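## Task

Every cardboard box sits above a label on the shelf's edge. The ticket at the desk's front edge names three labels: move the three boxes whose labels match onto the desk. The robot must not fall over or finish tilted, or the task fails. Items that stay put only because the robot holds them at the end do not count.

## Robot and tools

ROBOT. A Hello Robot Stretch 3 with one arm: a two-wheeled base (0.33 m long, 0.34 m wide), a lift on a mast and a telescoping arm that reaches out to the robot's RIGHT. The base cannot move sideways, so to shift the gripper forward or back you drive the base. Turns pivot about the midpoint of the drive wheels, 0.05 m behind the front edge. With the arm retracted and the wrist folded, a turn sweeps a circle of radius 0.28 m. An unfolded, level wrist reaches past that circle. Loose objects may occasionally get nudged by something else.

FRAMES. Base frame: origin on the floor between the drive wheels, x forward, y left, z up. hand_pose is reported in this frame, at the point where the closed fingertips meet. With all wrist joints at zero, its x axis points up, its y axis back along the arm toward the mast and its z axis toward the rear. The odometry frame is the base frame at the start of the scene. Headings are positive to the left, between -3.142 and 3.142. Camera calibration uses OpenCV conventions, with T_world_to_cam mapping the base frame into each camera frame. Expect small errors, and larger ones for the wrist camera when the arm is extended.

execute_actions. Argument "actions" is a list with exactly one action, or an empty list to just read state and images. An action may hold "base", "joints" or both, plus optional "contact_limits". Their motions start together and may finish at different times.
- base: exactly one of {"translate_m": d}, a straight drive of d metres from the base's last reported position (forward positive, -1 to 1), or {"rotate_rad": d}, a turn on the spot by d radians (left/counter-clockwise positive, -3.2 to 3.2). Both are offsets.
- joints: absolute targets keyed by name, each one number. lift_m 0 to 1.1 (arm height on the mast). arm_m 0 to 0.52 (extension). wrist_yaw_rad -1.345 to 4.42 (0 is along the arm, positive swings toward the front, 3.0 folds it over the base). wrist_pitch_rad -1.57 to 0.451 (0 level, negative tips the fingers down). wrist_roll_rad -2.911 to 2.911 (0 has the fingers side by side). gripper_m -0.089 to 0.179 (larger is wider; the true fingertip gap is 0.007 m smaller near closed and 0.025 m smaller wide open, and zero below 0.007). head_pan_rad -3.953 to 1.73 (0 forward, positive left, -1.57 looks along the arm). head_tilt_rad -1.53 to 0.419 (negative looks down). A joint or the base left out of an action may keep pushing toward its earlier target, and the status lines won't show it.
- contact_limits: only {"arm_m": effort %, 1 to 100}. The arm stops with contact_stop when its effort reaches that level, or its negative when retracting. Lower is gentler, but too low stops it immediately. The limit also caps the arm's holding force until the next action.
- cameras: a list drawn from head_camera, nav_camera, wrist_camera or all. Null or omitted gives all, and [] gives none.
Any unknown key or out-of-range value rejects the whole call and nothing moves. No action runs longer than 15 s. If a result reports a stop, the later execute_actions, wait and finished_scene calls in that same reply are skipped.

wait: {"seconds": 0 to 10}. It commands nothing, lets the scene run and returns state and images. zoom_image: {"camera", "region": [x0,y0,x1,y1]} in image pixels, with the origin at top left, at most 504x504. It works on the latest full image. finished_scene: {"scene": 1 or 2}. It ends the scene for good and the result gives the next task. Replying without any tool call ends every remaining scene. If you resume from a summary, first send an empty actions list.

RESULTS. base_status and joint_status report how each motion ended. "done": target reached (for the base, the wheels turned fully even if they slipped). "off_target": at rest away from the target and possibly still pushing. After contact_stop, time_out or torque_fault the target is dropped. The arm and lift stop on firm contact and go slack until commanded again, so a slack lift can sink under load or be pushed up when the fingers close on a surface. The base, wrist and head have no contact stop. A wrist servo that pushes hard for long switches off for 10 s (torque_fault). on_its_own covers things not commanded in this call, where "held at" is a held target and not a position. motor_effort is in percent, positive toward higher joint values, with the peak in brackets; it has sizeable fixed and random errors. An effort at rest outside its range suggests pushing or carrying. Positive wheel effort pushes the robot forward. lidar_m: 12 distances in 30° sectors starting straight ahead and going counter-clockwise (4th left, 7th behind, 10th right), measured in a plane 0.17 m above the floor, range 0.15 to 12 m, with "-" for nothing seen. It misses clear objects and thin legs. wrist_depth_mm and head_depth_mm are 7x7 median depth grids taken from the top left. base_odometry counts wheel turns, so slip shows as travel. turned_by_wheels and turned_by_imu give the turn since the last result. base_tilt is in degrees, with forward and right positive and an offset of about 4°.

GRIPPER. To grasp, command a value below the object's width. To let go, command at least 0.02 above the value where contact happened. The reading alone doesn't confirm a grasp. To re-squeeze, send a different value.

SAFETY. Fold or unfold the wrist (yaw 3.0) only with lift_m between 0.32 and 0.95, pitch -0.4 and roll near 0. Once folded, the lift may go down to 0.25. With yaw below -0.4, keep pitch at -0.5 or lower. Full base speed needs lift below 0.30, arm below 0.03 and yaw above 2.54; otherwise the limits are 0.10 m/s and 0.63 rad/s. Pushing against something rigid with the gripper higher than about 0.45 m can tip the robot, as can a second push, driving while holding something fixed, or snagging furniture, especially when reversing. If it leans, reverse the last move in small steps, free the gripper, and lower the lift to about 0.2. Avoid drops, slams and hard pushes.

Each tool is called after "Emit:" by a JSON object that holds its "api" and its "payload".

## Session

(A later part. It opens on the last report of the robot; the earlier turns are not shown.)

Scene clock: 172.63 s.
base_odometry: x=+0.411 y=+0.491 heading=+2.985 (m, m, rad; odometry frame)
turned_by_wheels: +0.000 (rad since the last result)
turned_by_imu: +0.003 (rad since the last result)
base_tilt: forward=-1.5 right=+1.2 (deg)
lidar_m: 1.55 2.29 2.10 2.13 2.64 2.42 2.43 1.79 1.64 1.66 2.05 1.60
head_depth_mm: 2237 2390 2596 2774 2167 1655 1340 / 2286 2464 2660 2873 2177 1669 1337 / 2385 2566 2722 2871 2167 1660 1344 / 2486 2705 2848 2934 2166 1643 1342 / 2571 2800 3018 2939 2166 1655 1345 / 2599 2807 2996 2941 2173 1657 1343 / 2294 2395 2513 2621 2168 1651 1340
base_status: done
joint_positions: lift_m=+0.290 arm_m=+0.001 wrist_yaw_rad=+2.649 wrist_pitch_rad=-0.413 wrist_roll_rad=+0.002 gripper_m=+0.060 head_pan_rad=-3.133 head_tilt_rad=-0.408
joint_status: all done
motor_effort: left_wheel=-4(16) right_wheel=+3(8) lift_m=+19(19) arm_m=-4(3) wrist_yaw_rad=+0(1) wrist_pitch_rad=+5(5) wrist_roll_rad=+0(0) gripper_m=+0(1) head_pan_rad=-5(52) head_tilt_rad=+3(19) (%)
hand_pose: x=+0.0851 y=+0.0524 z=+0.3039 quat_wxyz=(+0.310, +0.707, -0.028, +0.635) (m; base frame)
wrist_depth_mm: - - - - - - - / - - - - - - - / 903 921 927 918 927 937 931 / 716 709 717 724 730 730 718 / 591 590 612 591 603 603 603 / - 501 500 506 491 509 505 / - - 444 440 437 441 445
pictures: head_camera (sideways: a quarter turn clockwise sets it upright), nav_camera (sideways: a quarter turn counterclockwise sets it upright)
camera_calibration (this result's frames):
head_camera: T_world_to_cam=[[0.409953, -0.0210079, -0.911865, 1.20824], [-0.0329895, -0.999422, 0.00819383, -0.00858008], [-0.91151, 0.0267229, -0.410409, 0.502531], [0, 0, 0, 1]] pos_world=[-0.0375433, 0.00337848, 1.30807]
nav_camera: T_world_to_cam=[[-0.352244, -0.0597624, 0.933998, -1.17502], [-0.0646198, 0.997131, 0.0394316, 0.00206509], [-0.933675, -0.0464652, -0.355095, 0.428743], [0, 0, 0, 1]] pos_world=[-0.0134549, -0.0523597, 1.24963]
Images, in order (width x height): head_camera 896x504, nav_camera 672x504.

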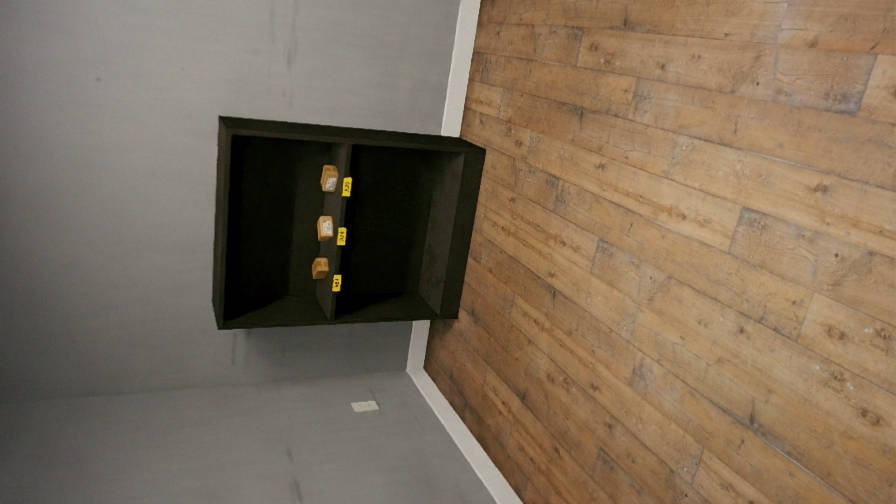

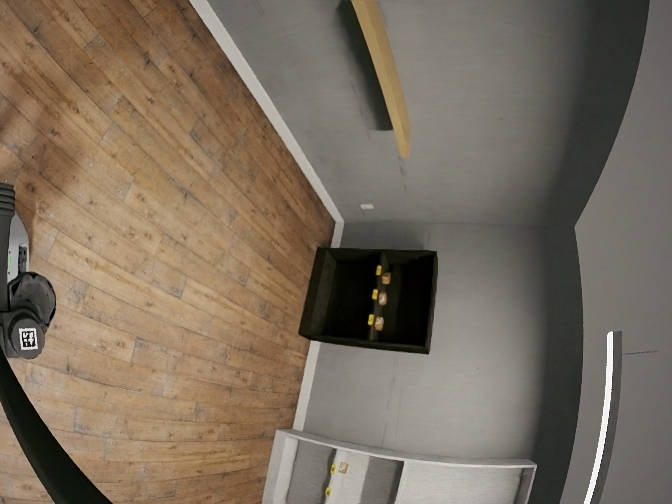

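Emit:
{"api": "execute_actions", "payload": {"actions": [{"base":{"translate_m":-1.0},"joints":{"head_tilt_rad":-0.5}}], "cameras": ["head_camera"]}}

Scene clock: 177.73 s.
base_odometry: x=+1.398 y=+0.334 heading=+2.985 (m, m, rad; odometry frame)
turned_by_wheels: +0.000 (rad since the last result)
turned_by_imu: +0.003 (rad since the last result)
base_tilt: forward=-1.4 right=+1.3 (deg)
lidar_m: 2.37 2.71 2.48 2.22 1.65 1.47 1.69 1.39 1.28 1.28 1.60 2.53
head_depth_mm: 1435 1545 1695 1879 1941 1537 1275 / 1485 1592 1733 1929 1859 1530 1265 / 1536 1634 1790 2029 1904 1534 1266 / 1596 1710 1830 2119 1931 1533 1262 / 1660 1759 1842 2094 1936 1535 1266 / 1709 1897 2133 2337 1944 1527 1268 / 1733 1861 1971 2066 1933 1515 1259
base_status: done
joint_positions: lift_m=+0.290 arm_m=+0.001 wrist_yaw_rad=+2.649 wrist_pitch_rad=-0.413 wrist_roll_rad=+0.002 gripper_m=+0.060 head_pan_rad=-3.133 head_tilt_rad=-0.495
joint_status: all done
motor_effort: left_wheel=-5(15) right_wheel=+3(7) lift_m=+19(19) arm_m=-5(4) wrist_yaw_rad=+0(1) wrist_pitch_rad=+5(5) wrist_roll_rad=+0(0) gripper_m=+0(0) head_pan_rad=-5(4) head_tilt_rad=-2(12) (%)
hand_pose: x=+0.0851 y=+0.0524 z=+0.3039 quat_wxyz=(+0.310, +0.707, -0.028, +0.635) (m; base frame)
wrist_depth_mm: - - - - - - - / - - - - - - - / 917 902 916 905 915 914 931 / 708 721 728 709 733 725 725 / 593 589 620 601 609 609 601 / - 502 504 501 493 506 508 / - - 442 438 437 441 440
pictures: head_camera (sideways: a quarter turn clockwise sets it upright)
camera_calibration (this result's frames):
head_camera: T_world_to_cam=[[0.487642, -0.0203623, -0.872806, 1.15682], [-0.0335865, -0.999425, 0.00455128, -0.00383352], [-0.872397, 0.0270951, -0.488046, 0.603316], [0, 0, 0, 1]] pos_world=[-0.03791, 0.00337719, 1.30414]
Images, in order (width x height): head_camera 896x504.

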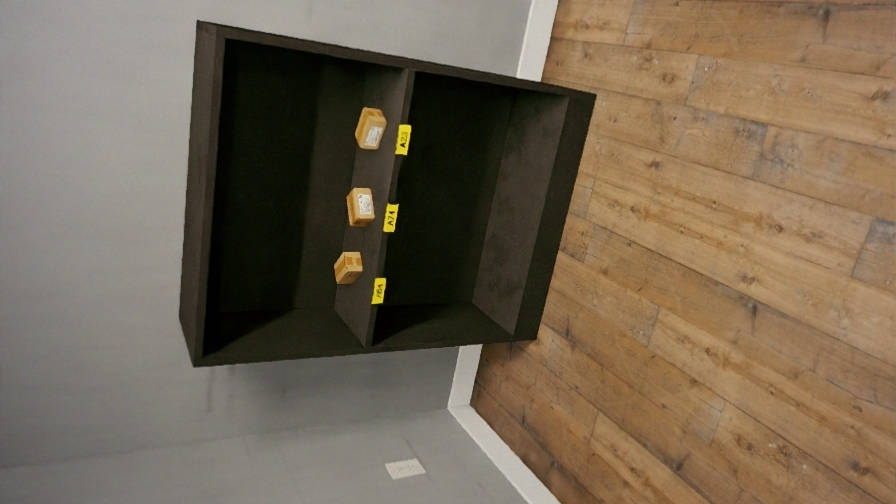

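Emit:
{"api": "zoom_image", "payload": {"camera": "head_camera", "region": [310, 90, 440, 320]}}

Region (310, 90, 440, 320) of head_camera's 896x504 image, scaled by 2.191, with more detail than that image has; it fills the left 285 columns of this view, and the rest is white.

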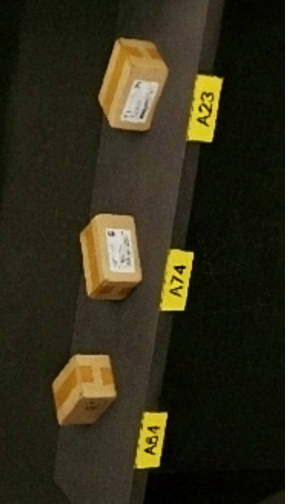

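Emit:
{"api": "execute_actions", "payload": {"actions": [{"base":{"translate_m":-1.0}}], "cameras": []}}

Emit:
{"api": "execute_actions", "payload": {"actions": [{"base":{"rotate_rad":-1.945},"joints":{"lift_m":0.62,"wrist_yaw_rad":0.7,"head_pan_rad":-1.5,"head_tilt_rad":-0.8}}]}}

Scene clock: 183.27 s.
base_odometry: x=+2.386 y=+0.178 heading=+2.985 (m, m, rad; odometry frame)
turned_by_wheels: +0.000 (rad since the last result)
turned_by_imu: +0.003 (rad since the last result)
base_tilt: forward=-1.4 right=+1.2 (deg)
lidar_m: 3.35 3.12 2.40 1.27 0.63 0.77 0.76 0.71 0.91 0.92 1.14 2.31
head_depth_mm: 659 717 735 837 916 808 1143 / 682 746 732 875 948 832 1171 / 707 775 729 915 983 834 1172 / 731 803 727 960 979 1263 1164 / 759 838 727 1005 1017 1251 1178 / 789 873 784 871 918 1055 1200 / 823 916 976 782 1371 1501 1261
base_status: done
joint_positions: lift_m=+0.290 arm_m=+0.001 wrist_yaw_rad=+2.649 wrist_pitch_rad=-0.413 wrist_roll_rad=+0.002 gripper_m=+0.060 head_pan_rad=-3.133 head_tilt_rad=-0.495
joint_status: not commanded
motor_effort: left_wheel=-4(13) right_wheel=+3(7) lift_m=+19(19) arm_m=-4(4) wrist_yaw_rad=+0(1) wrist_pitch_rad=+5(5) wrist_roll_rad=+0(0) gripper_m=+0(1) head_pan_rad=-4(3) head_tilt_rad=-2(2) (%)
hand_pose: x=+0.0851 y=+0.0524 z=+0.3039 quat_wxyz=(+0.310, +0.707, -0.028, +0.635) (m; base frame)
wrist_depth_mm: - - - - - - - / - - - - - - - / 902 908 918 919 932 936 922 / 727 720 728 723 725 727 732 / 590 587 624 588 611 596 599 / - 503 501 506 489 506 506 / - - 445 437 439 443 443
pictures: none
No camera images: the call's "cameras" was empty. Leave "cameras" out to get every camera's image.

Scene clock: 187.33 s.
base_odometry: x=+2.386 y=+0.178 heading=+1.040 (m, m, rad; odometry frame)
turned_by_wheels: -1.945 (rad since the last result)
turned_by_imu: -1.963 (rad since the last result)
base_tilt: forward=-1.4 right=+1.3 (deg)
lidar_m: 0.91 0.94 1.29 3.36 3.38 2.96 2.01 1.19 0.63 0.81 0.71 0.94
head_depth_mm: 675 549 893 886 1057 1289 1152 / 675 573 924 907 1294 1238 - / 672 570 927 898 1346 1262 - / 670 566 937 898 1340 1258 1086 / 672 566 939 886 1337 1261 1104 / 676 562 941 893 1338 1253 1118 / 676 558 949 894 1275 1242 1119
base_status: done
joint_positions: lift_m=+0.620 arm_m=+0.001 wrist_yaw_rad=+0.700 wrist_pitch_rad=-0.413 wrist_roll_rad=+0.002 gripper_m=+0.060 head_pan_rad=-1.507 head_tilt_rad=-0.790
joint_status: all done
motor_effort: left_wheel=+3(13) right_wheel=-4(10) lift_m=+25(28) arm_m=-4(5) wrist_yaw_rad=+1(1) wrist_pitch_rad=+5(5) wrist_roll_rad=+0(0) gripper_m=+0(0) head_pan_rad=+4(54) head_tilt_rad=-3(23) (%)
hand_pose: x=+0.1235 y=-0.3179 z=+0.6335 quat_wxyz=(+0.700, +0.374, -0.600, +0.101) (m; base frame)
wrist_depth_mm: 664 779 883 569 541 494 429 / 699 824 937 454 420 370 332 / 732 874 - 711 676 325 310 / 761 930 - 813 733 604 293 / 793 976 - 868 761 652 544 / 840 897 862 805 759 705 573 / 785 777 780 745 677 687 628
pictures: head_camera (sideways: a quarter turn clockwise sets it upright), nav_camera (sideways: a quarter turn counterclockwise sets it upright), wrist_camera
camera_calibration (this result's frames):
head_camera: T_world_to_cam=[[-0.0215215, 0.720674, -0.69294, 0.925454], [0.999721, 0.0222444, -0.00791489, 0.0060922], [0.00970999, -0.692917, -0.720952, 0.900919], [0, 0, 0, 1]] pos_world=[0.00507875, -0.0428239, 1.29085]
nav_camera: T_world_to_cam=[[0.0997695, -0.670951, 0.734759, -0.917972], [-0.991354, -0.130278, 0.0156473, 0.0386966], [0.0852242, -0.729968, -0.678147, 0.842846], [0, 0, 0, 1]] pos_world=[0.0581168, 0.00437719, 1.24546]
wrist_camera: T_world_to_cam=[[-0.780449, -0.625019, 0.0158584, -0.116522], [-0.382095, 0.45673, -0.803369, 0.722639], [0.494878, -0.633047, -0.595271, 0.280647], [0, 0, 0, 1]] pos_world=[0.0462907, -0.225217, 0.749454]
Images, in order (width x height): head_camera 896x504, nav_camera 672x504, wrist_camera 644x364.

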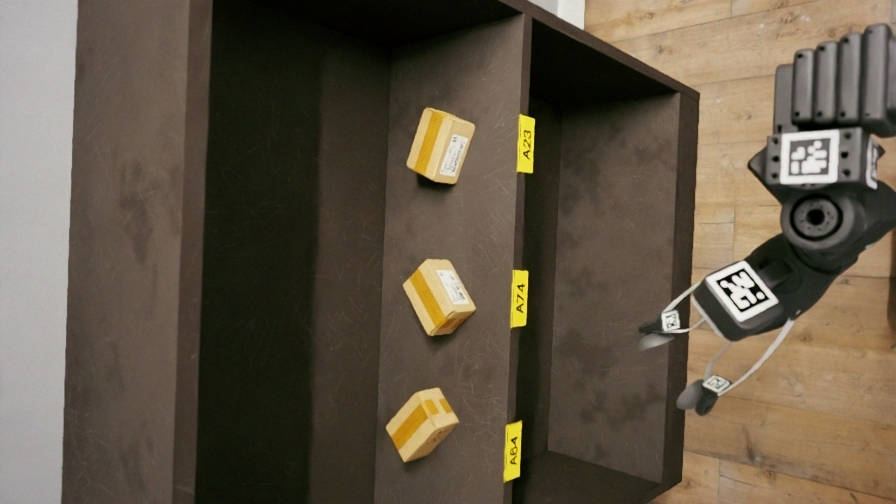

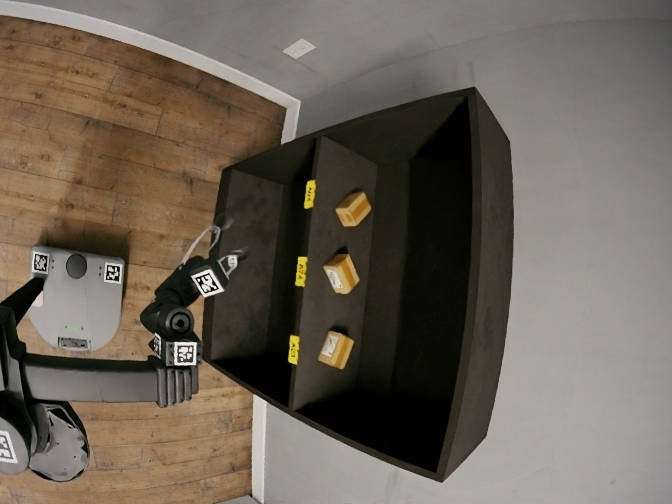

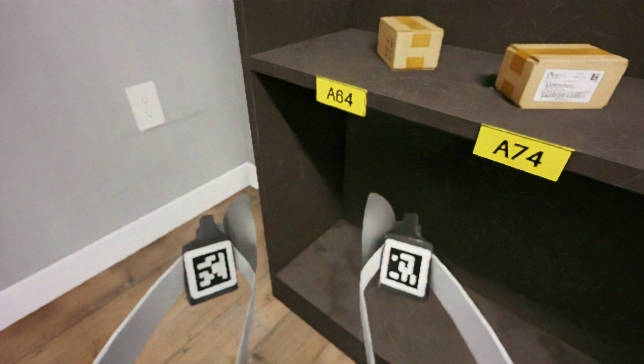

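Emit:
{"api": "zoom_image", "payload": {"camera": "head_camera", "region": [370, 90, 550, 360]}}

Region (370, 90, 550, 360) of head_camera's 896x504 image, scaled by 1.867, with more detail than that image has.

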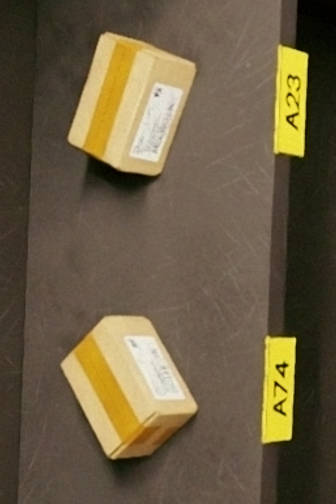

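Emit:
{"api": "execute_actions", "payload": {"actions": [{"base":{"translate_m":-0.07},"joints":{"wrist_pitch_rad":-0.2,"gripper_m":0.175,"arm_m":0.304,"lift_m":0.67},"contact_limits":{"arm_m":25}}], "cameras": ["head_camera","wrist_camera"]}}

Scene clock: 191.63 s.
base_odometry: x=+2.351 y=+0.118 heading=+1.040 (m, m, rad; odometry frame)
turned_by_wheels: +0.000 (rad since the last result)
turned_by_imu: +0.001 (rad since the last result)
base_tilt: forward=-1.5 right=+1.2 (deg)
lidar_m: 0.98 1.02 1.39 3.48 3.77 2.88 2.33 1.18 0.60 0.81 0.76 1.02
head_depth_mm: 674 549 749 794 1424 1316 1153 / 675 573 921 935 - 1259 1128 / 671 570 927 - 1343 1256 1132 / 670 567 935 - 1340 1255 1127 / 673 565 937 874 1337 1255 1123 / 675 561 946 891 1341 1253 1123 / 678 558 948 892 1330 1249 1123
base_status: done
joint_positions: lift_m=+0.670 arm_m=+0.304 wrist_yaw_rad=+0.700 wrist_pitch_rad=-0.223 wrist_roll_rad=+0.002 gripper_m=+0.175 head_pan_rad=-1.507 head_tilt_rad=-0.790
joint_status: all done
motor_effort: left_wheel=+3(6) right_wheel=-4(10) lift_m=+25(27) arm_m=+6(6) wrist_yaw_rad=+0(0) wrist_pitch_rad=+8(9) wrist_roll_rad=+0(0) gripper_m=+1(83) head_pan_rad=+4(5) head_tilt_rad=-4(5) (%)
contact_limits: arm_m 25 (drawing in: default 29, maximum 48; extending or still: default 42, maximum 68)
hand_pose: x=+0.1361 y=-0.6358 z=+0.7285 quat_wxyz=(+0.687, +0.315, -0.633, +0.167) (m; base frame)
wrist_depth_mm: 361 422 419 335 275 235 205 / 373 440 459 355 290 246 213 / 388 458 500 380 307 258 221 / 398 461 462 412 325 269 231 / 386 336 336 371 338 301 240 / - 297 296 226 298 285 244 / 824 247 240 196 240 248 245
pictures: head_camera (sideways: a quarter turn clockwise sets it upright), wrist_camera
camera_calibration (this result's frames):
head_camera: T_world_to_cam=[[-0.0215671, 0.720673, -0.69294, 0.925454], [0.99972, 0.0223076, -0.00791491, 0.00609224], [0.00975375, -0.692916, -0.720952, 0.900919], [0, 0, 0, 1]] pos_world=[0.00508146, -0.042824, 1.29085]
wrist_camera: T_world_to_cam=[[-0.782423, -0.622653, 0.0108079, -0.301455], [-0.276685, 0.332028, -0.901778, 0.926985], [0.557907, -0.708562, -0.432065, -0.0457385], [0, 0, 0, 1]] pos_world=[0.0461355, -0.527895, 0.819431]
Images, in order (width x height): head_camera 896x504, wrist_camera 644x364.

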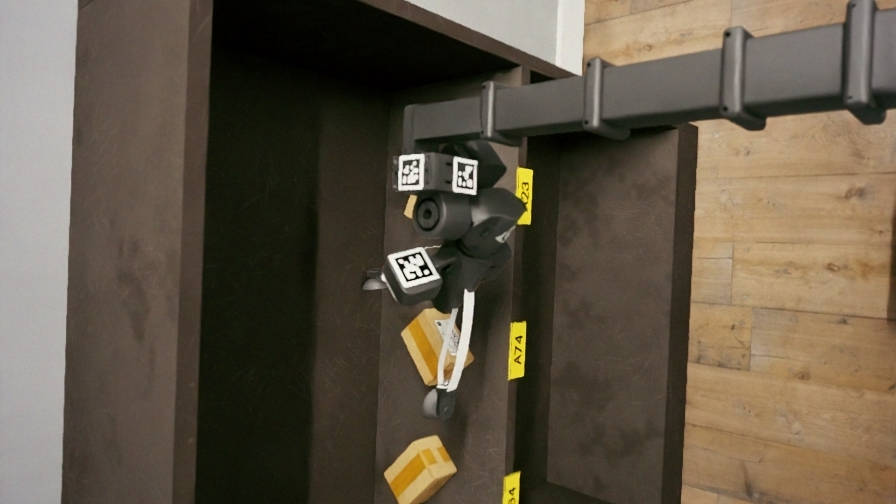

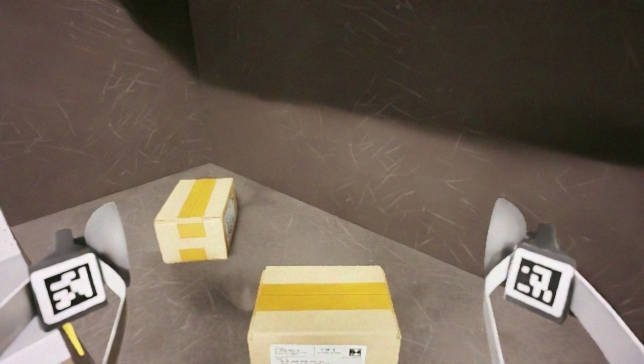

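Emit:
{"api": "execute_actions", "payload": {"actions": [{"base":{"translate_m":0.011},"joints":{"arm_m":0.328,"lift_m":0.584},"contact_limits":{"arm_m":25}}], "cameras": ["head_camera","wrist_camera"]}}

Scene clock: 193.43 s.
base_odometry: x=+2.356 y=+0.127 heading=+1.040 (m, m, rad; odometry frame)
turned_by_wheels: +0.000 (rad since the last result)
turned_by_imu: +0.000 (rad since the last result)
base_tilt: forward=-1.5 right=+1.3 (deg)
lidar_m: 0.97 1.01 1.38 3.34 3.76 2.89 2.34 1.19 0.60 0.81 0.75 1.00
head_depth_mm: 674 548 785 819 1428 1290 1132 / 676 574 924 950 1018 - - / 673 570 927 938 1350 1256 1131 / 669 567 930 976 1340 1256 1130 / 671 565 937 889 1348 1256 1122 / 675 560 943 917 1341 1247 1121 / 675 560 949 894 1339 1252 1123
base_status: done
joint_positions: lift_m=+0.584 arm_m=+0.328 wrist_yaw_rad=+0.700 wrist_pitch_rad=-0.222 wrist_roll_rad=+0.002 gripper_m=+0.175 head_pan_rad=-1.507 head_tilt_rad=-0.790
joint_status: all done
motor_effort: left_wheel=+3(9) right_wheel=-4(6) lift_m=+18(22) arm_m=+6(8) wrist_yaw_rad=+1(0) wrist_pitch_rad=+8(8) wrist_roll_rad=+0(0) gripper_m=+0(0) head_pan_rad=+5(5) head_tilt_rad=-4(4) (%)
contact_limits: arm_m 25 (drawing in: default 29, maximum 48; extending or still: default 42, maximum 68)
hand_pose: x=+0.1361 y=-0.6598 z=+0.6429 quat_wxyz=(+0.687, +0.315, -0.634, +0.167) (m; base frame)
wrist_depth_mm: 352 414 386 307 253 214 187 / 365 430 420 325 266 225 195 / 368 289 396 348 281 235 202 / 292 257 266 175 274 247 211 / 230 219 135 135 146 232 211 / - 175 144 142 163 169 180 / 146 146 146 146 147 147 147
pictures: head_camera (sideways: a quarter turn clockwise sets it upright), wrist_camera
camera_calibration (this result's frames):
head_camera: T_world_to_cam=[[-0.021567, 0.720673, -0.69294, 0.925454], [0.99972, 0.0223075, -0.0079149, 0.00609223], [0.00975367, -0.692916, -0.720952, 0.900919], [0, 0, 0, 1]] pos_world=[0.00508145, -0.042824, 1.29085]
wrist_camera: T_world_to_cam=[[-0.782424, -0.622652, 0.0108025, -0.315471], [-0.27657, 0.331891, -0.901863, 0.857771], [0.557962, -0.708628, -0.431886, -0.099886], [0, 0, 0, 1]] pos_world=[0.0461341, -0.551897, 0.733861]
Images, in order (width x height): head_camera 896x504, wrist_camera 644x364.

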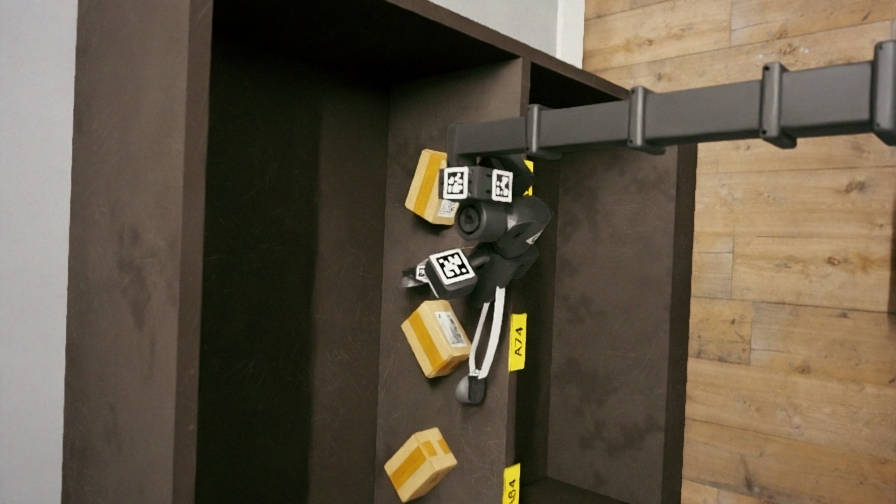

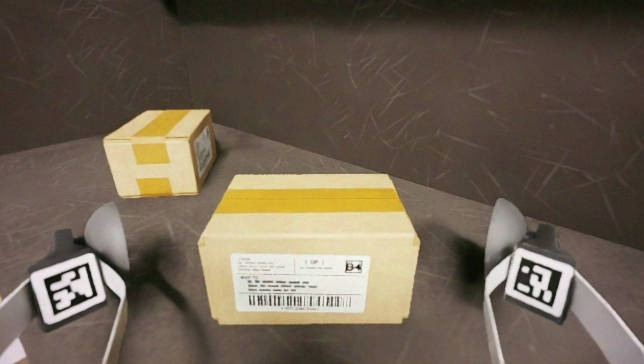

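Emit:
{"api": "execute_actions", "payload": {"actions": [{"joints":{"gripper_m":0.046,"lift_m":0.581}}], "cameras": ["wrist_camera","head_camera"]}}

Scene clock: 195.27 s.
base_odometry: x=+2.356 y=+0.127 heading=+1.040 (m, m, rad; odometry frame)
turned_by_wheels: +0.000 (rad since the last result)
turned_by_imu: +0.000 (rad since the last result)
base_tilt: forward=-1.4 right=+1.3 (deg)
lidar_m: 0.97 1.01 1.38 3.34 3.78 2.89 2.35 1.19 0.60 0.81 0.75 1.00
head_depth_mm: 674 550 786 819 1430 1291 1134 / 675 573 922 945 1021 - - / 672 571 929 915 1345 1257 1129 / 670 567 933 977 1344 1255 1127 / 671 563 939 878 1339 1255 1126 / 675 561 941 917 1329 1255 1120 / 678 559 948 890 1340 1248 1121
base_status: not commanded
joint_positions: lift_m=+0.581 arm_m=+0.328 wrist_yaw_rad=+0.700 wrist_pitch_rad=-0.222 wrist_roll_rad=+0.002 gripper_m=+0.047 head_pan_rad=-1.507 head_tilt_rad=-0.790
joint_status: all done
motor_effort: left_wheel=+3(3) right_wheel=-3(4) lift_m=+19(18) arm_m=+6(7) wrist_yaw_rad=+1(2) wrist_pitch_rad=+8(8) wrist_roll_rad=+0(0) gripper_m=-19(94) head_pan_rad=+4(4) head_tilt_rad=-4(3) (%)
hand_pose: x=+0.1361 y=-0.6598 z=+0.6399 quat_wxyz=(+0.687, +0.315, -0.634, +0.167) (m; base frame)
wrist_depth_mm: 351 414 387 307 253 215 188 / 362 432 425 326 266 225 194 / 369 250 385 346 280 235 203 / 282 254 254 167 266 247 211 / 213 224 131 132 132 214 209 / 171 175 138 139 142 171 172 / 153 143 143 143 143 143 143
pictures: head_camera (sideways: a quarter turn clockwise sets it upright), wrist_camera
camera_calibration (this result's frames):
head_camera: T_world_to_cam=[[-0.0215671, 0.720673, -0.69294, 0.925454], [0.99972, 0.0223076, -0.00791491, 0.00609223], [0.00975375, -0.692916, -0.720952, 0.900919], [0, 0, 0, 1]] pos_world=[0.00508146, -0.042824, 1.29085]
wrist_camera: T_world_to_cam=[[-0.782462, -0.622604, 0.0108035, -0.315421], [-0.27655, 0.331907, -0.901863, 0.85508], [0.557918, -0.708662, -0.431886, -0.101201], [0, 0, 0, 1]] pos_world=[0.0461293, -0.551907, 0.730866]
Images, in order (width x height): head_camera 896x504, wrist_camera 644x364.

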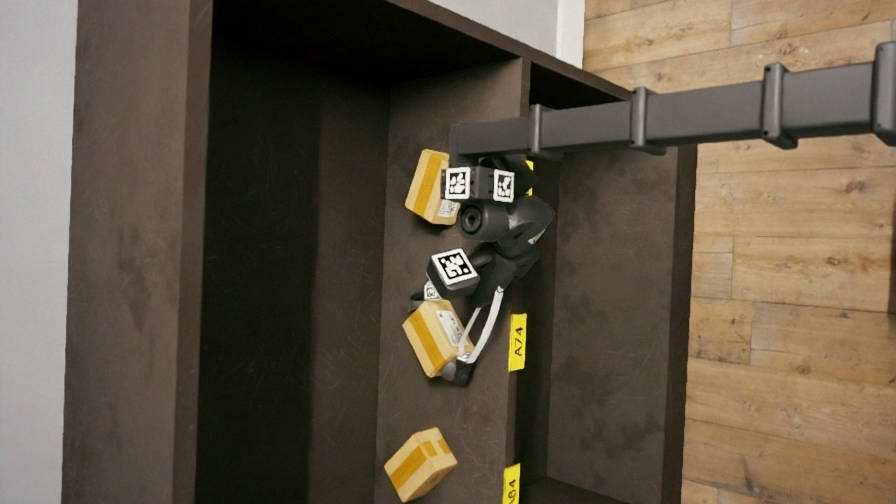

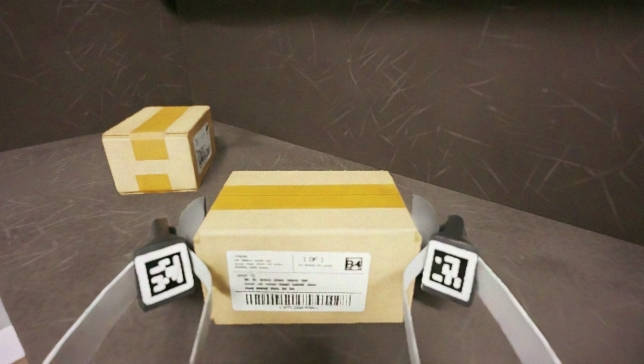

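Emit:
{"api": "execute_actions", "payload": {"actions": [{"joints":{"lift_m":0.615,"arm_m":0.0,"head_pan_rad":1.6,"head_tilt_rad":-0.35}}], "cameras": ["wrist_camera","head_camera"]}}

Scene clock: 199.00 s.
base_odometry: x=+2.356 y=+0.127 heading=+1.040 (m, m, rad; odometry frame)
turned_by_wheels: +0.000 (rad since the last result)
turned_by_imu: +0.001 (rad since the last result)
base_tilt: forward=-1.4 right=+1.2 (deg)
lidar_m: 0.97 1.00 1.37 3.33 3.80 2.90 2.34 1.19 0.60 0.81 0.75 1.00
head_depth_mm: 2786 2783 2799 2795 2332 1738 1380 / 3459 3674 3969 3492 2326 1733 1386 / 3475 3705 3997 3499 2313 1741 1385 / 3489 3725 3970 3479 2325 1741 1393 / 3431 3686 - 3506 2311 1732 1394 / 3420 3700 3914 3478 2324 1740 1391 / 3439 3735 3953 3497 2308 1742 1408
base_status: not commanded
joint_positions: lift_m=+0.615 arm_m=+0.001 wrist_yaw_rad=+0.700 wrist_pitch_rad=-0.224 wrist_roll_rad=+0.002 gripper_m=+0.047 head_pan_rad=+1.593 head_tilt_rad=-0.359
joint_status: all done
motor_effort: left_wheel=+3(3) right_wheel=-3(3) lift_m=+26(29) arm_m=-4(6) wrist_yaw_rad=+0(1) wrist_pitch_rad=+9(9) wrist_roll_rad=+0(0) gripper_m=-19(19) head_pan_rad=+3(51) head_tilt_rad=+4(27) (%)
hand_pose: x=+0.1361 y=-0.3329 z=+0.6731 quat_wxyz=(+0.687, +0.315, -0.633, +0.166) (m; base frame)
wrist_depth_mm: 689 823 542 649 576 491 430 / 711 866 597 684 596 511 444 / 747 893 621 540 502 502 458 / 755 925 631 168 368 369 366 / 796 937 131 132 132 563 289 / 826 937 138 138 142 600 527 / 829 913 852 754 761 684 555
pictures: head_camera (sideways: a quarter turn clockwise sets it upright), wrist_camera
camera_calibration (this result's frames):
head_camera: T_world_to_cam=[[-0.0164363, -0.36562, -0.930619, 1.23532], [-0.999768, 0.0189956, 0.0101946, -0.00528807], [0.0139503, 0.93057, -0.365847, 0.438896], [0, 0, 0, 1]] pos_world=[0.00889444, 0.0433337, 1.31023]
wrist_camera: T_world_to_cam=[[-0.782117, -0.623037, 0.0108437, -0.112425], [-0.277609, 0.332806, -0.901207, 0.77649], [0.557876, -0.707859, -0.433254, 0.145998], [0, 0, 0, 1]] pos_world=[0.0461825, -0.225119, 0.764252]
Images, in order (width x height): head_camera 896x504, wrist_camera 644x364.

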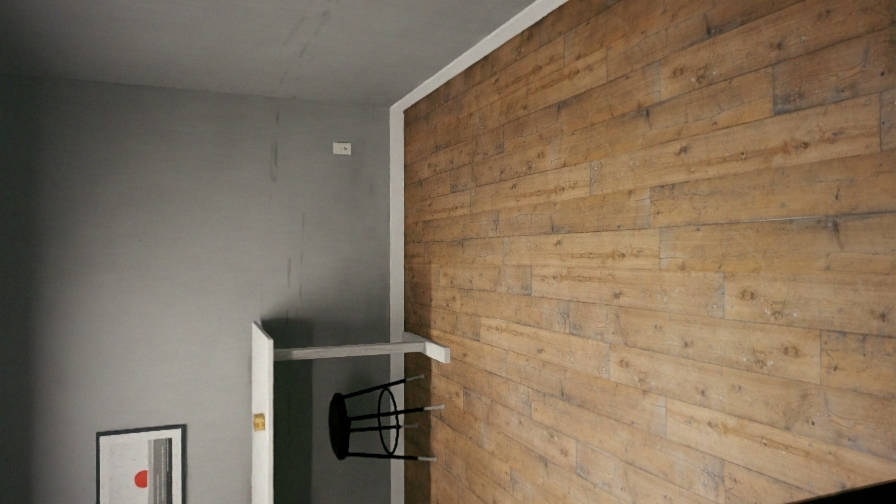

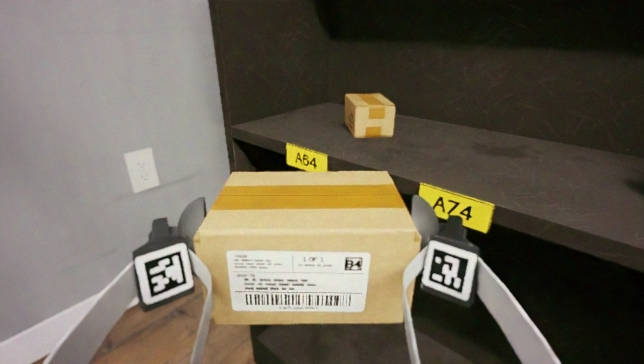

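Emit:
{"api": "execute_actions", "payload": {"actions": [{"base":{"rotate_rad":1.91},"joints":{"lift_m":0.29,"wrist_yaw_rad":2.62,"wrist_pitch_rad":-0.4,"head_pan_rad":0.0,"head_tilt_rad":-0.4}}], "cameras": ["wrist_camera","head_camera"]}}

Scene clock: 203.53 s.
base_odometry: x=+2.356 y=+0.127 heading=+2.950 (m, m, rad; odometry frame)
turned_by_wheels: +1.910 (rad since the last result)
turned_by_imu: +1.929 (rad since the last result)
base_tilt: forward=-1.4 right=+1.2 (deg)
lidar_m: 3.34 3.08 2.34 1.22 0.60 0.60 0.81 0.75 0.97 0.97 1.18 2.28
head_depth_mm: 3293 3538 3823 3239 2206 1674 1351 / 3393 3662 3895 3209 2201 1666 1346 / 3468 3739 - 3186 2194 1672 1351 / 3607 3835 - 3188 2215 1671 1348 / 3768 3991 - 3209 2200 1671 1357 / 3922 - - 3167 2205 1681 1355 / 3939 - - 3203 2203 1671 1349
base_status: done
joint_positions: lift_m=+0.290 arm_m=+0.001 wrist_yaw_rad=+2.619 wrist_pitch_rad=-0.421 wrist_roll_rad=+0.002 gripper_m=+0.047 head_pan_rad=+0.007 head_tilt_rad=-0.395
joint_status: all done
motor_effort: left_wheel=-4(12) right_wheel=+2(11) lift_m=+19(21) arm_m=-4(4) wrist_yaw_rad=+1(2) wrist_pitch_rad=+8(9) wrist_roll_rad=+0(0) gripper_m=-19(18) head_pan_rad=-5(56) head_tilt_rad=-2(6) (%)
hand_pose: x=+0.0906 y=+0.0482 z=+0.3022 quat_wxyz=(+0.322, +0.706, -0.036, +0.629) (m; base frame)
wrist_depth_mm: 976 - - - - - - / - - - - - - - / 886 907 912 915 921 917 901 / 706 709 705 167 722 718 718 / 585 610 131 132 132 587 592 / 512 - 138 139 141 505 507 / - - 425 426 436 439 442
pictures: head_camera (sideways: a quarter turn clockwise sets it upright), wrist_camera
camera_calibration (this result's frames):
head_camera: T_world_to_cam=[[-0.398626, 0.0217068, -0.916857, 1.21969], [0.0343943, 0.99937, 0.00870655, -0.00965876], [0.916469, -0.028064, -0.399121, 0.476692], [0, 0, 0, 1]] pos_world=[0.0496584, -0.00344495, 1.30862]
wrist_camera: T_world_to_cam=[[0.853421, -0.520975, 0.0160572, -0.0612694], [-0.302378, -0.519955, -0.798883, 0.315212], [0.424547, 0.676928, -0.601272, 0.27653], [0, 0, 0, 1]] pos_world=[0.0302021, -0.0552141, 0.419071]
Images, in order (width x height): head_camera 896x504, wrist_camera 644x364.

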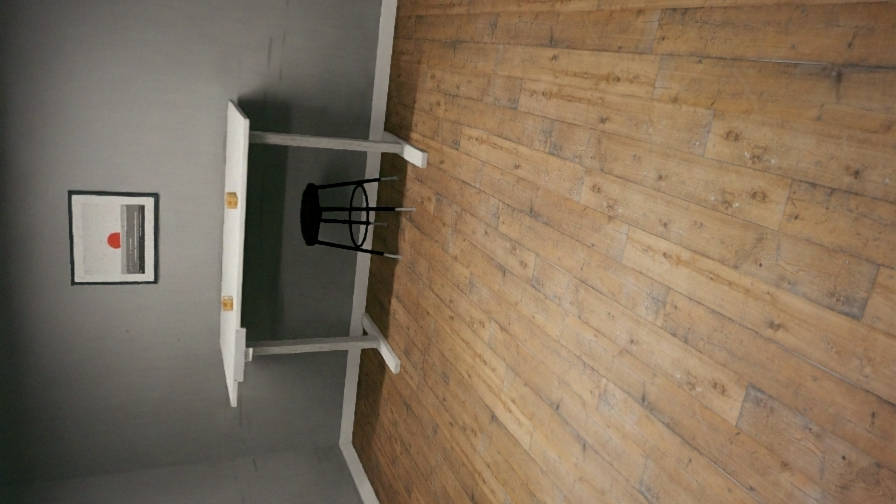

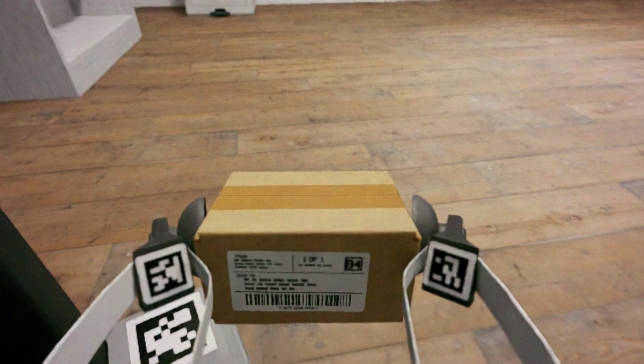

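Emit:
{"api": "execute_actions", "payload": {"actions": [{"base":{"translate_m":1.0}}], "cameras": []}}

Emit:
{"api": "execute_actions", "payload": {"actions": [{"base":{"translate_m":1.0},"joints":{"head_tilt_rad":-0.5}}], "cameras": ["head_camera","wrist_camera"]}}

Scene clock: 208.77 s.
base_odometry: x=+1.375 y=+0.318 heading=+2.950 (m, m, rad; odometry frame)
turned_by_wheels: +0.000 (rad since the last result)
turned_by_imu: -0.001 (rad since the last result)
base_tilt: forward=-1.5 right=+1.2 (deg)
lidar_m: 2.52 2.69 2.46 2.20 1.65 1.49 1.71 1.44 1.30 1.31 1.59 2.51
head_depth_mm: 2456 2667 2869 2982 2207 1683 1351 / 2552 2731 2932 3018 2174 1675 1349 / 2596 2818 3005 3011 2199 1673 1346 / 2696 2914 3199 3010 2188 1658 1348 / 2819 3005 3342 3161 2209 1675 1349 / 2908 3150 3424 3109 2185 1673 1349 / 2987 3287 3691 3177 2187 1673 1352
base_status: done
joint_positions: lift_m=+0.290 arm_m=+0.001 wrist_yaw_rad=+2.619 wrist_pitch_rad=-0.421 wrist_roll_rad=+0.002 gripper_m=+0.047 head_pan_rad=+0.007 head_tilt_rad=-0.396
joint_status: not commanded
motor_effort: left_wheel=-4(11) right_wheel=+2(12) lift_m=+19(19) arm_m=-4(4) wrist_yaw_rad=+1(2) wrist_pitch_rad=+8(8) wrist_roll_rad=+0(0) gripper_m=-19(19) head_pan_rad=-5(5) head_tilt_rad=-2(2) (%)
hand_pose: x=+0.0905 y=+0.0482 z=+0.3021 quat_wxyz=(+0.322, +0.706, -0.036, +0.629) (m; base frame)
wrist_depth_mm: - - - - - - - / - - - - - - - / 884 890 912 912 910 918 918 / 709 707 710 168 712 712 728 / 593 609 131 132 132 596 592 / 519 - 138 139 142 502 507 / - - 423 425 435 434 438
pictures: none
No camera images: the call's "cameras" was empty. Leave "cameras" out to get every camera's image.

Scene clock: 213.87 s.
base_odometry: x=+0.393 y=+0.509 heading=+2.950 (m, m, rad; odometry frame)
turned_by_wheels: +0.000 (rad since the last result)
turned_by_imu: -0.001 (rad since the last result)
base_tilt: forward=-1.5 right=+1.2 (deg)
lidar_m: 1.38 1.93 2.11 2.14 2.59 2.44 2.46 1.82 1.64 1.65 1.99 1.58
head_depth_mm: 1654 1744 1968 2169 1856 1539 1270 / 1689 1816 2044 2228 1941 1536 1272 / 1744 1878 2143 1754 1868 1531 1266 / 1803 1944 2214 2377 1936 1530 1271 / 1868 1986 2297 2496 1920 1525 1268 / 1932 2050 2331 2367 1926 1539 1265 / 2002 2175 2514 2607 1924 1535 1265
base_status: done
joint_positions: lift_m=+0.290 arm_m=+0.001 wrist_yaw_rad=+2.619 wrist_pitch_rad=-0.421 wrist_roll_rad=+0.002 gripper_m=+0.047 head_pan_rad=+0.007 head_tilt_rad=-0.495
joint_status: all done
motor_effort: left_wheel=-4(10) right_wheel=+2(11) lift_m=+19(19) arm_m=-4(4) wrist_yaw_rad=+0(1) wrist_pitch_rad=+8(8) wrist_roll_rad=+0(0) gripper_m=-19(19) head_pan_rad=-4(3) head_tilt_rad=-2(11) (%)
hand_pose: x=+0.0905 y=+0.0482 z=+0.3021 quat_wxyz=(+0.322, +0.706, -0.036, +0.629) (m; base frame)
wrist_depth_mm: - - - - - - - / - - - - - - - / 894 910 911 904 915 929 911 / 713 718 720 168 709 720 724 / 587 603 131 132 132 595 593 / 513 - 138 139 142 505 502 / - - 425 424 439 437 443
pictures: head_camera (sideways: a quarter turn clockwise sets it upright), wrist_camera
camera_calibration (this result's frames):
head_camera: T_world_to_cam=[[-0.487572, 0.0211383, -0.872827, 1.16279], [0.0351762, 0.999371, 0.00455307, -0.0042553], [0.872374, -0.0284828, -0.488009, 0.592625], [0, 0, 0, 1]] pos_world=[0.0501046, -0.0034472, 1.30414]
wrist_camera: T_world_to_cam=[[0.853696, -0.520525, 0.0160629, -0.0612003], [-0.302202, -0.52028, -0.798738, 0.315107], [0.42412, 0.677025, -0.601464, 0.276617], [0, 0, 0, 1]] pos_world=[0.0301534, -0.0551892, 0.419046]
Images, in order (width x height): head_camera 896x504, wrist_camera 644x364.

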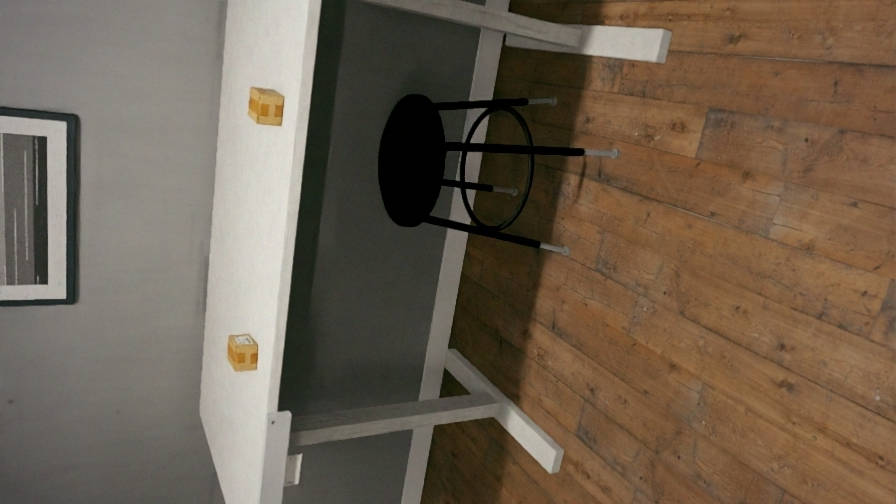

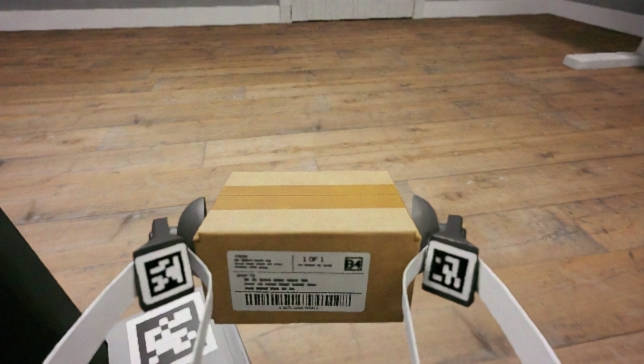

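Emit:
{"api": "execute_actions", "payload": {"actions": [{"base":{"translate_m":0.29}}], "cameras": []}}

Emit:
{"api": "execute_actions", "payload": {"actions": [{"base":{"translate_m":0.91},"joints":{"lift_m":0.945,"wrist_yaw_rad":1.75,"wrist_pitch_rad":-0.2,"head_tilt_rad":-1.0,"head_pan_rad":-0.4}}], "cameras": ["head_camera","wrist_camera"]}}

Scene clock: 216.87 s.
base_odometry: x=+0.108 y=+0.564 heading=+2.950 (m, m, rad; odometry frame)
turned_by_wheels: +0.000 (rad since the last result)
turned_by_imu: +0.000 (rad since the last result)
base_tilt: forward=-1.5 right=+1.3 (deg)
lidar_m: 1.24 1.63 1.99 2.04 2.47 2.70 2.75 1.93 1.73 1.74 1.97 1.10
head_depth_mm: 1421 1561 1076 1879 1944 1538 1269 / 1450 1579 1158 1486 1747 1517 1266 / 1491 1626 1260 1518 1850 1533 1265 / 1543 1684 1258 2131 1871 1538 1268 / 1613 1735 1255 2234 1934 1534 1264 / 1663 1795 1376 2290 1922 1534 1265 / 1731 1862 1374 2371 1913 1525 1269
base_status: done
joint_positions: lift_m=+0.290 arm_m=+0.001 wrist_yaw_rad=+2.619 wrist_pitch_rad=-0.421 wrist_roll_rad=+0.002 gripper_m=+0.047 head_pan_rad=+0.007 head_tilt_rad=-0.495
joint_status: not commanded
motor_effort: left_wheel=-3(10) right_wheel=+2(11) lift_m=+19(19) arm_m=-4(4) wrist_yaw_rad=+2(1) wrist_pitch_rad=+8(8) wrist_roll_rad=+0(0) gripper_m=-19(19) head_pan_rad=-5(4) head_tilt_rad=-2(2) (%)
hand_pose: x=+0.0905 y=+0.0482 z=+0.3021 quat_wxyz=(+0.322, +0.707, -0.036, +0.629) (m; base frame)
wrist_depth_mm: - - - - - - - / - - - - - - - / 894 906 888 886 899 928 913 / 704 705 716 168 716 713 724 / 581 602 131 132 132 591 591 / 514 - 138 139 142 505 501 / - - 423 423 436 439 438
pictures: none
No camera images: the call's "cameras" was empty. Leave "cameras" out to get every camera's image.

Scene clock: 226.60 s.
base_odometry: x=-0.785 y=+0.738 heading=+2.949 (m, m, rad; odometry frame)
turned_by_wheels: +0.000 (rad since the last result)
turned_by_imu: +0.000 (rad since the last result)
base_tilt: forward=-1.5 right=+1.2 (deg)
lidar_m: 0.34 0.81 1.70 1.72 2.10 3.22 3.61 2.26 2.04 1.62 0.34 0.62
head_depth_mm: 624 519 444 391 - - 1105 / 622 516 442 384 - 1181 1100 / 618 514 448 366 342 1162 1133 / 614 511 438 311 342 1165 1130 / 611 510 437 306 340 1156 1117 / 607 506 436 381 340 1157 1092 / 605 505 433 380 338 325 1088
base_status: done
joint_positions: lift_m=+0.945 arm_m=+0.001 wrist_yaw_rad=+1.752 wrist_pitch_rad=-0.233 wrist_roll_rad=+0.002 gripper_m=+0.047 head_pan_rad=-0.393 head_tilt_rad=-0.987
joint_status: all done
motor_effort: left_wheel=-4(10) right_wheel=+1(10) lift_m=+26(27) arm_m=-4(4) wrist_yaw_rad=-1(1) wrist_pitch_rad=+12(13) wrist_roll_rad=+0(0) gripper_m=-19(18) head_pan_rad=-5(39) head_tilt_rad=-6(29) (%)
hand_pose: x=+0.2185 y=-0.1021 z=+1.0010 quat_wxyz=(+0.513, +0.592, -0.387, +0.486) (m; base frame)
wrist_depth_mm: - - 972 829 719 649 588 / - - 950 846 758 679 618 / 330 494 497 499 497 502 497 / 301 336 335 168 340 339 340 / 254 267 131 132 132 256 255 / 204 209 138 139 141 205 206 / 177 171 166 166 172 172 172
pictures: head_camera (sideways: a quarter turn clockwise sets it upright), wrist_camera
camera_calibration (this result's frames):
head_camera: T_world_to_cam=[[-0.76877, 0.345329, -0.538275, 0.728498], [0.418956, 0.907867, -0.015917, 0.0200497], [0.483186, -0.23775, -0.842619, 1.05623], [0, 0, 0, 1]] pos_world=[0.0412935, -0.018656, 1.28245]
wrist_camera: T_world_to_cam=[[0.152681, -0.988213, 0.0110939, -0.149518], [-0.43437, -0.0771859, -0.897421, 1.00664], [0.8877, 0.132201, -0.441035, 0.426961], [0, 0, 0, 1]] pos_world=[0.0810677, -0.126502, 1.09334]
Images, in order (width x height): head_camera 896x504, wrist_camera 644x364.

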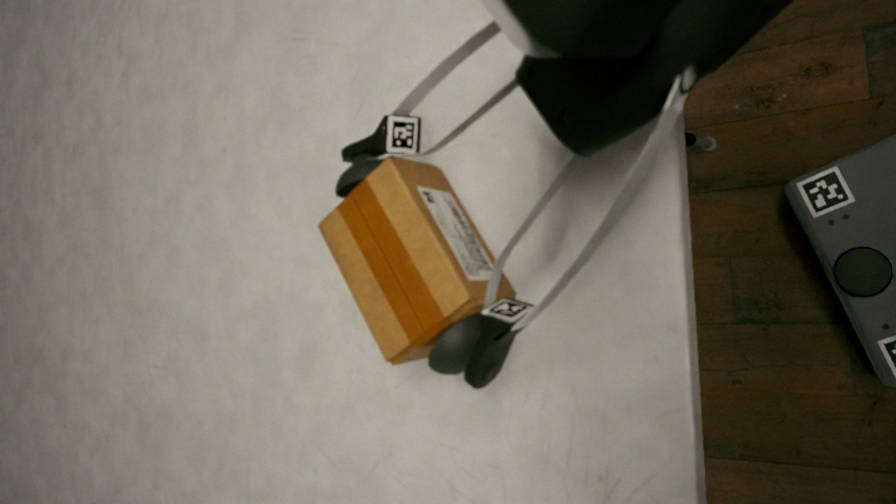

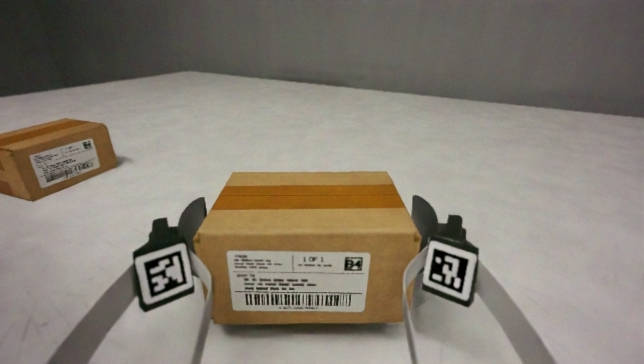

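Emit:
{"api": "execute_actions", "payload": {"actions": [{"joints":{"lift_m":0.921}}], "cameras": []}}

Emit:
{"api": "execute_actions", "payload": {"actions": [{"joints":{"gripper_m":0.16}}], "cameras": ["head_camera","wrist_camera"]}}

Scene clock: 227.67 s.
base_odometry: x=-0.785 y=+0.738 heading=+2.949 (m, m, rad; odometry frame)
turned_by_wheels: +0.000 (rad since the last result)
turned_by_imu: +0.000 (rad since the last result)
base_tilt: forward=-1.4 right=+1.2 (deg)
lidar_m: 0.34 0.81 1.69 1.71 2.10 3.21 3.61 2.27 2.03 1.62 0.34 0.62
head_depth_mm: 626 519 444 388 - - 1097 / 621 517 442 386 355 1176 1104 / 618 515 441 365 345 1165 1136 / 613 511 439 333 342 1154 1123 / 612 509 437 329 336 1159 1108 / 608 507 435 381 339 1155 1088 / 605 505 433 380 338 325 1089
base_status: not commanded
joint_positions: lift_m=+0.921 arm_m=+0.001 wrist_yaw_rad=+1.752 wrist_pitch_rad=-0.232 wrist_roll_rad=+0.002 gripper_m=+0.047 head_pan_rad=-0.393 head_tilt_rad=-0.987
joint_status: all done
motor_effort: left_wheel=-3(4) right_wheel=+2(1) lift_m=+19(22) arm_m=-4(4) wrist_yaw_rad=-1(1) wrist_pitch_rad=+12(12) wrist_roll_rad=+0(0) gripper_m=-18(19) head_pan_rad=-4(4) head_tilt_rad=-6(6) (%)
hand_pose: x=+0.2185 y=-0.1021 z=+0.9774 quat_wxyz=(+0.513, +0.592, -0.387, +0.486) (m; base frame)
wrist_depth_mm: - - 982 843 728 651 581 / - 794 804 806 730 670 597 / 306 415 418 420 419 424 422 / 281 281 282 168 285 285 284 / 213 225 131 132 132 215 215 / 172 175 138 139 142 173 173 / 149 144 144 144 144 144 144
pictures: none
No camera images: the call's "cameras" was empty. Leave "cameras" out to get every camera's image.

Scene clock: 229.30 s.
base_odometry: x=-0.785 y=+0.738 heading=+2.949 (m, m, rad; odometry frame)
turned_by_wheels: +0.000 (rad since the last result)
turned_by_imu: +0.000 (rad since the last result)
base_tilt: forward=-1.5 right=+1.2 (deg)
lidar_m: 0.34 0.81 1.70 1.71 2.10 3.22 3.62 2.26 2.04 1.62 0.34 0.62
head_depth_mm: 625 519 444 389 - - 1096 / 621 516 446 380 355 1181 1102 / 618 513 440 370 345 1162 1133 / 613 512 439 336 341 1157 1133 / 611 509 437 336 335 1158 1114 / 606 506 435 381 334 1152 1095 / 606 505 433 379 338 325 1091
base_status: not commanded
joint_positions: lift_m=+0.921 arm_m=+0.001 wrist_yaw_rad=+1.752 wrist_pitch_rad=-0.224 wrist_roll_rad=+0.002 gripper_m=+0.160 head_pan_rad=-0.393 head_tilt_rad=-0.987
joint_status: all done
motor_effort: left_wheel=-3(3) right_wheel=+2(1) lift_m=+19(19) arm_m=-4(4) wrist_yaw_rad=+0(1) wrist_pitch_rad=+9(12) wrist_roll_rad=+0(0) gripper_m=+0(81) head_pan_rad=-5(5) head_tilt_rad=-5(5) (%)
hand_pose: x=+0.2192 y=-0.1020 z=+0.9795 quat_wxyz=(+0.511, +0.591, -0.389, +0.489) (m; base frame)
wrist_depth_mm: - - 966 843 725 646 586 / - 857 866 827 736 673 615 / 310 432 432 432 437 439 439 / 290 290 290 174 292 292 292 / 224 218 134 134 145 230 219 / - 175 143 141 162 - 176 / 146 146 146 146 146 147 147
pictures: head_camera (sideways: a quarter turn clockwise sets it upright), wrist_camera
camera_calibration (this result's frames):
head_camera: T_world_to_cam=[[-0.76877, 0.345329, -0.538276, 0.728498], [0.418956, 0.907867, -0.015917, 0.0200497], [0.483186, -0.23775, -0.842619, 1.05623], [0, 0, 0, 1]] pos_world=[0.0412935, -0.018656, 1.28245]
wrist_camera: T_world_to_cam=[[0.152587, -0.98823, 0.0108539, -0.149007], [-0.426638, -0.0757733, -0.901243, 0.989905], [0.891458, 0.132887, -0.433178, 0.408419], [0, 0, 0, 1]] pos_world=[0.080979, -0.126518, 1.07068]
Images, in order (width x height): head_camera 896x504, wrist_camera 644x364.

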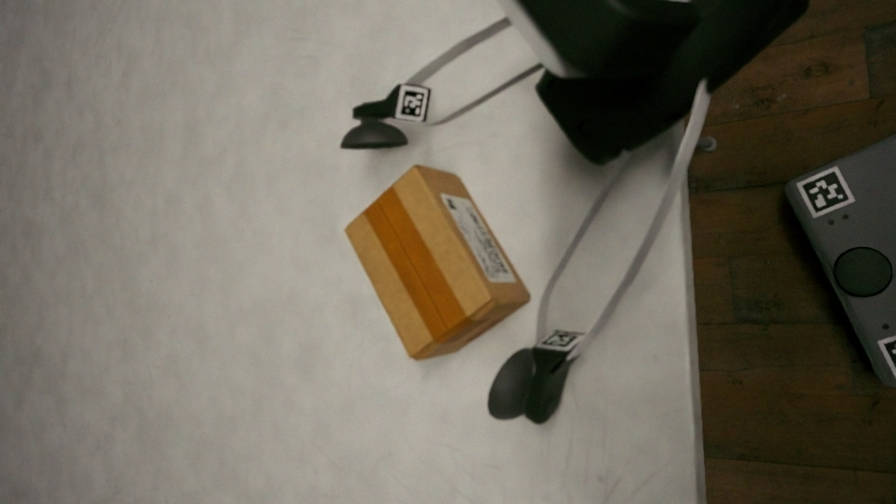

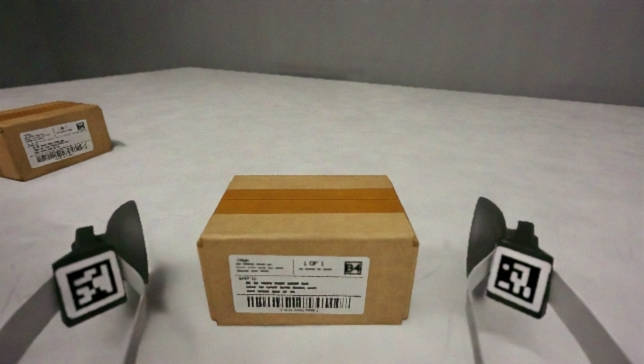

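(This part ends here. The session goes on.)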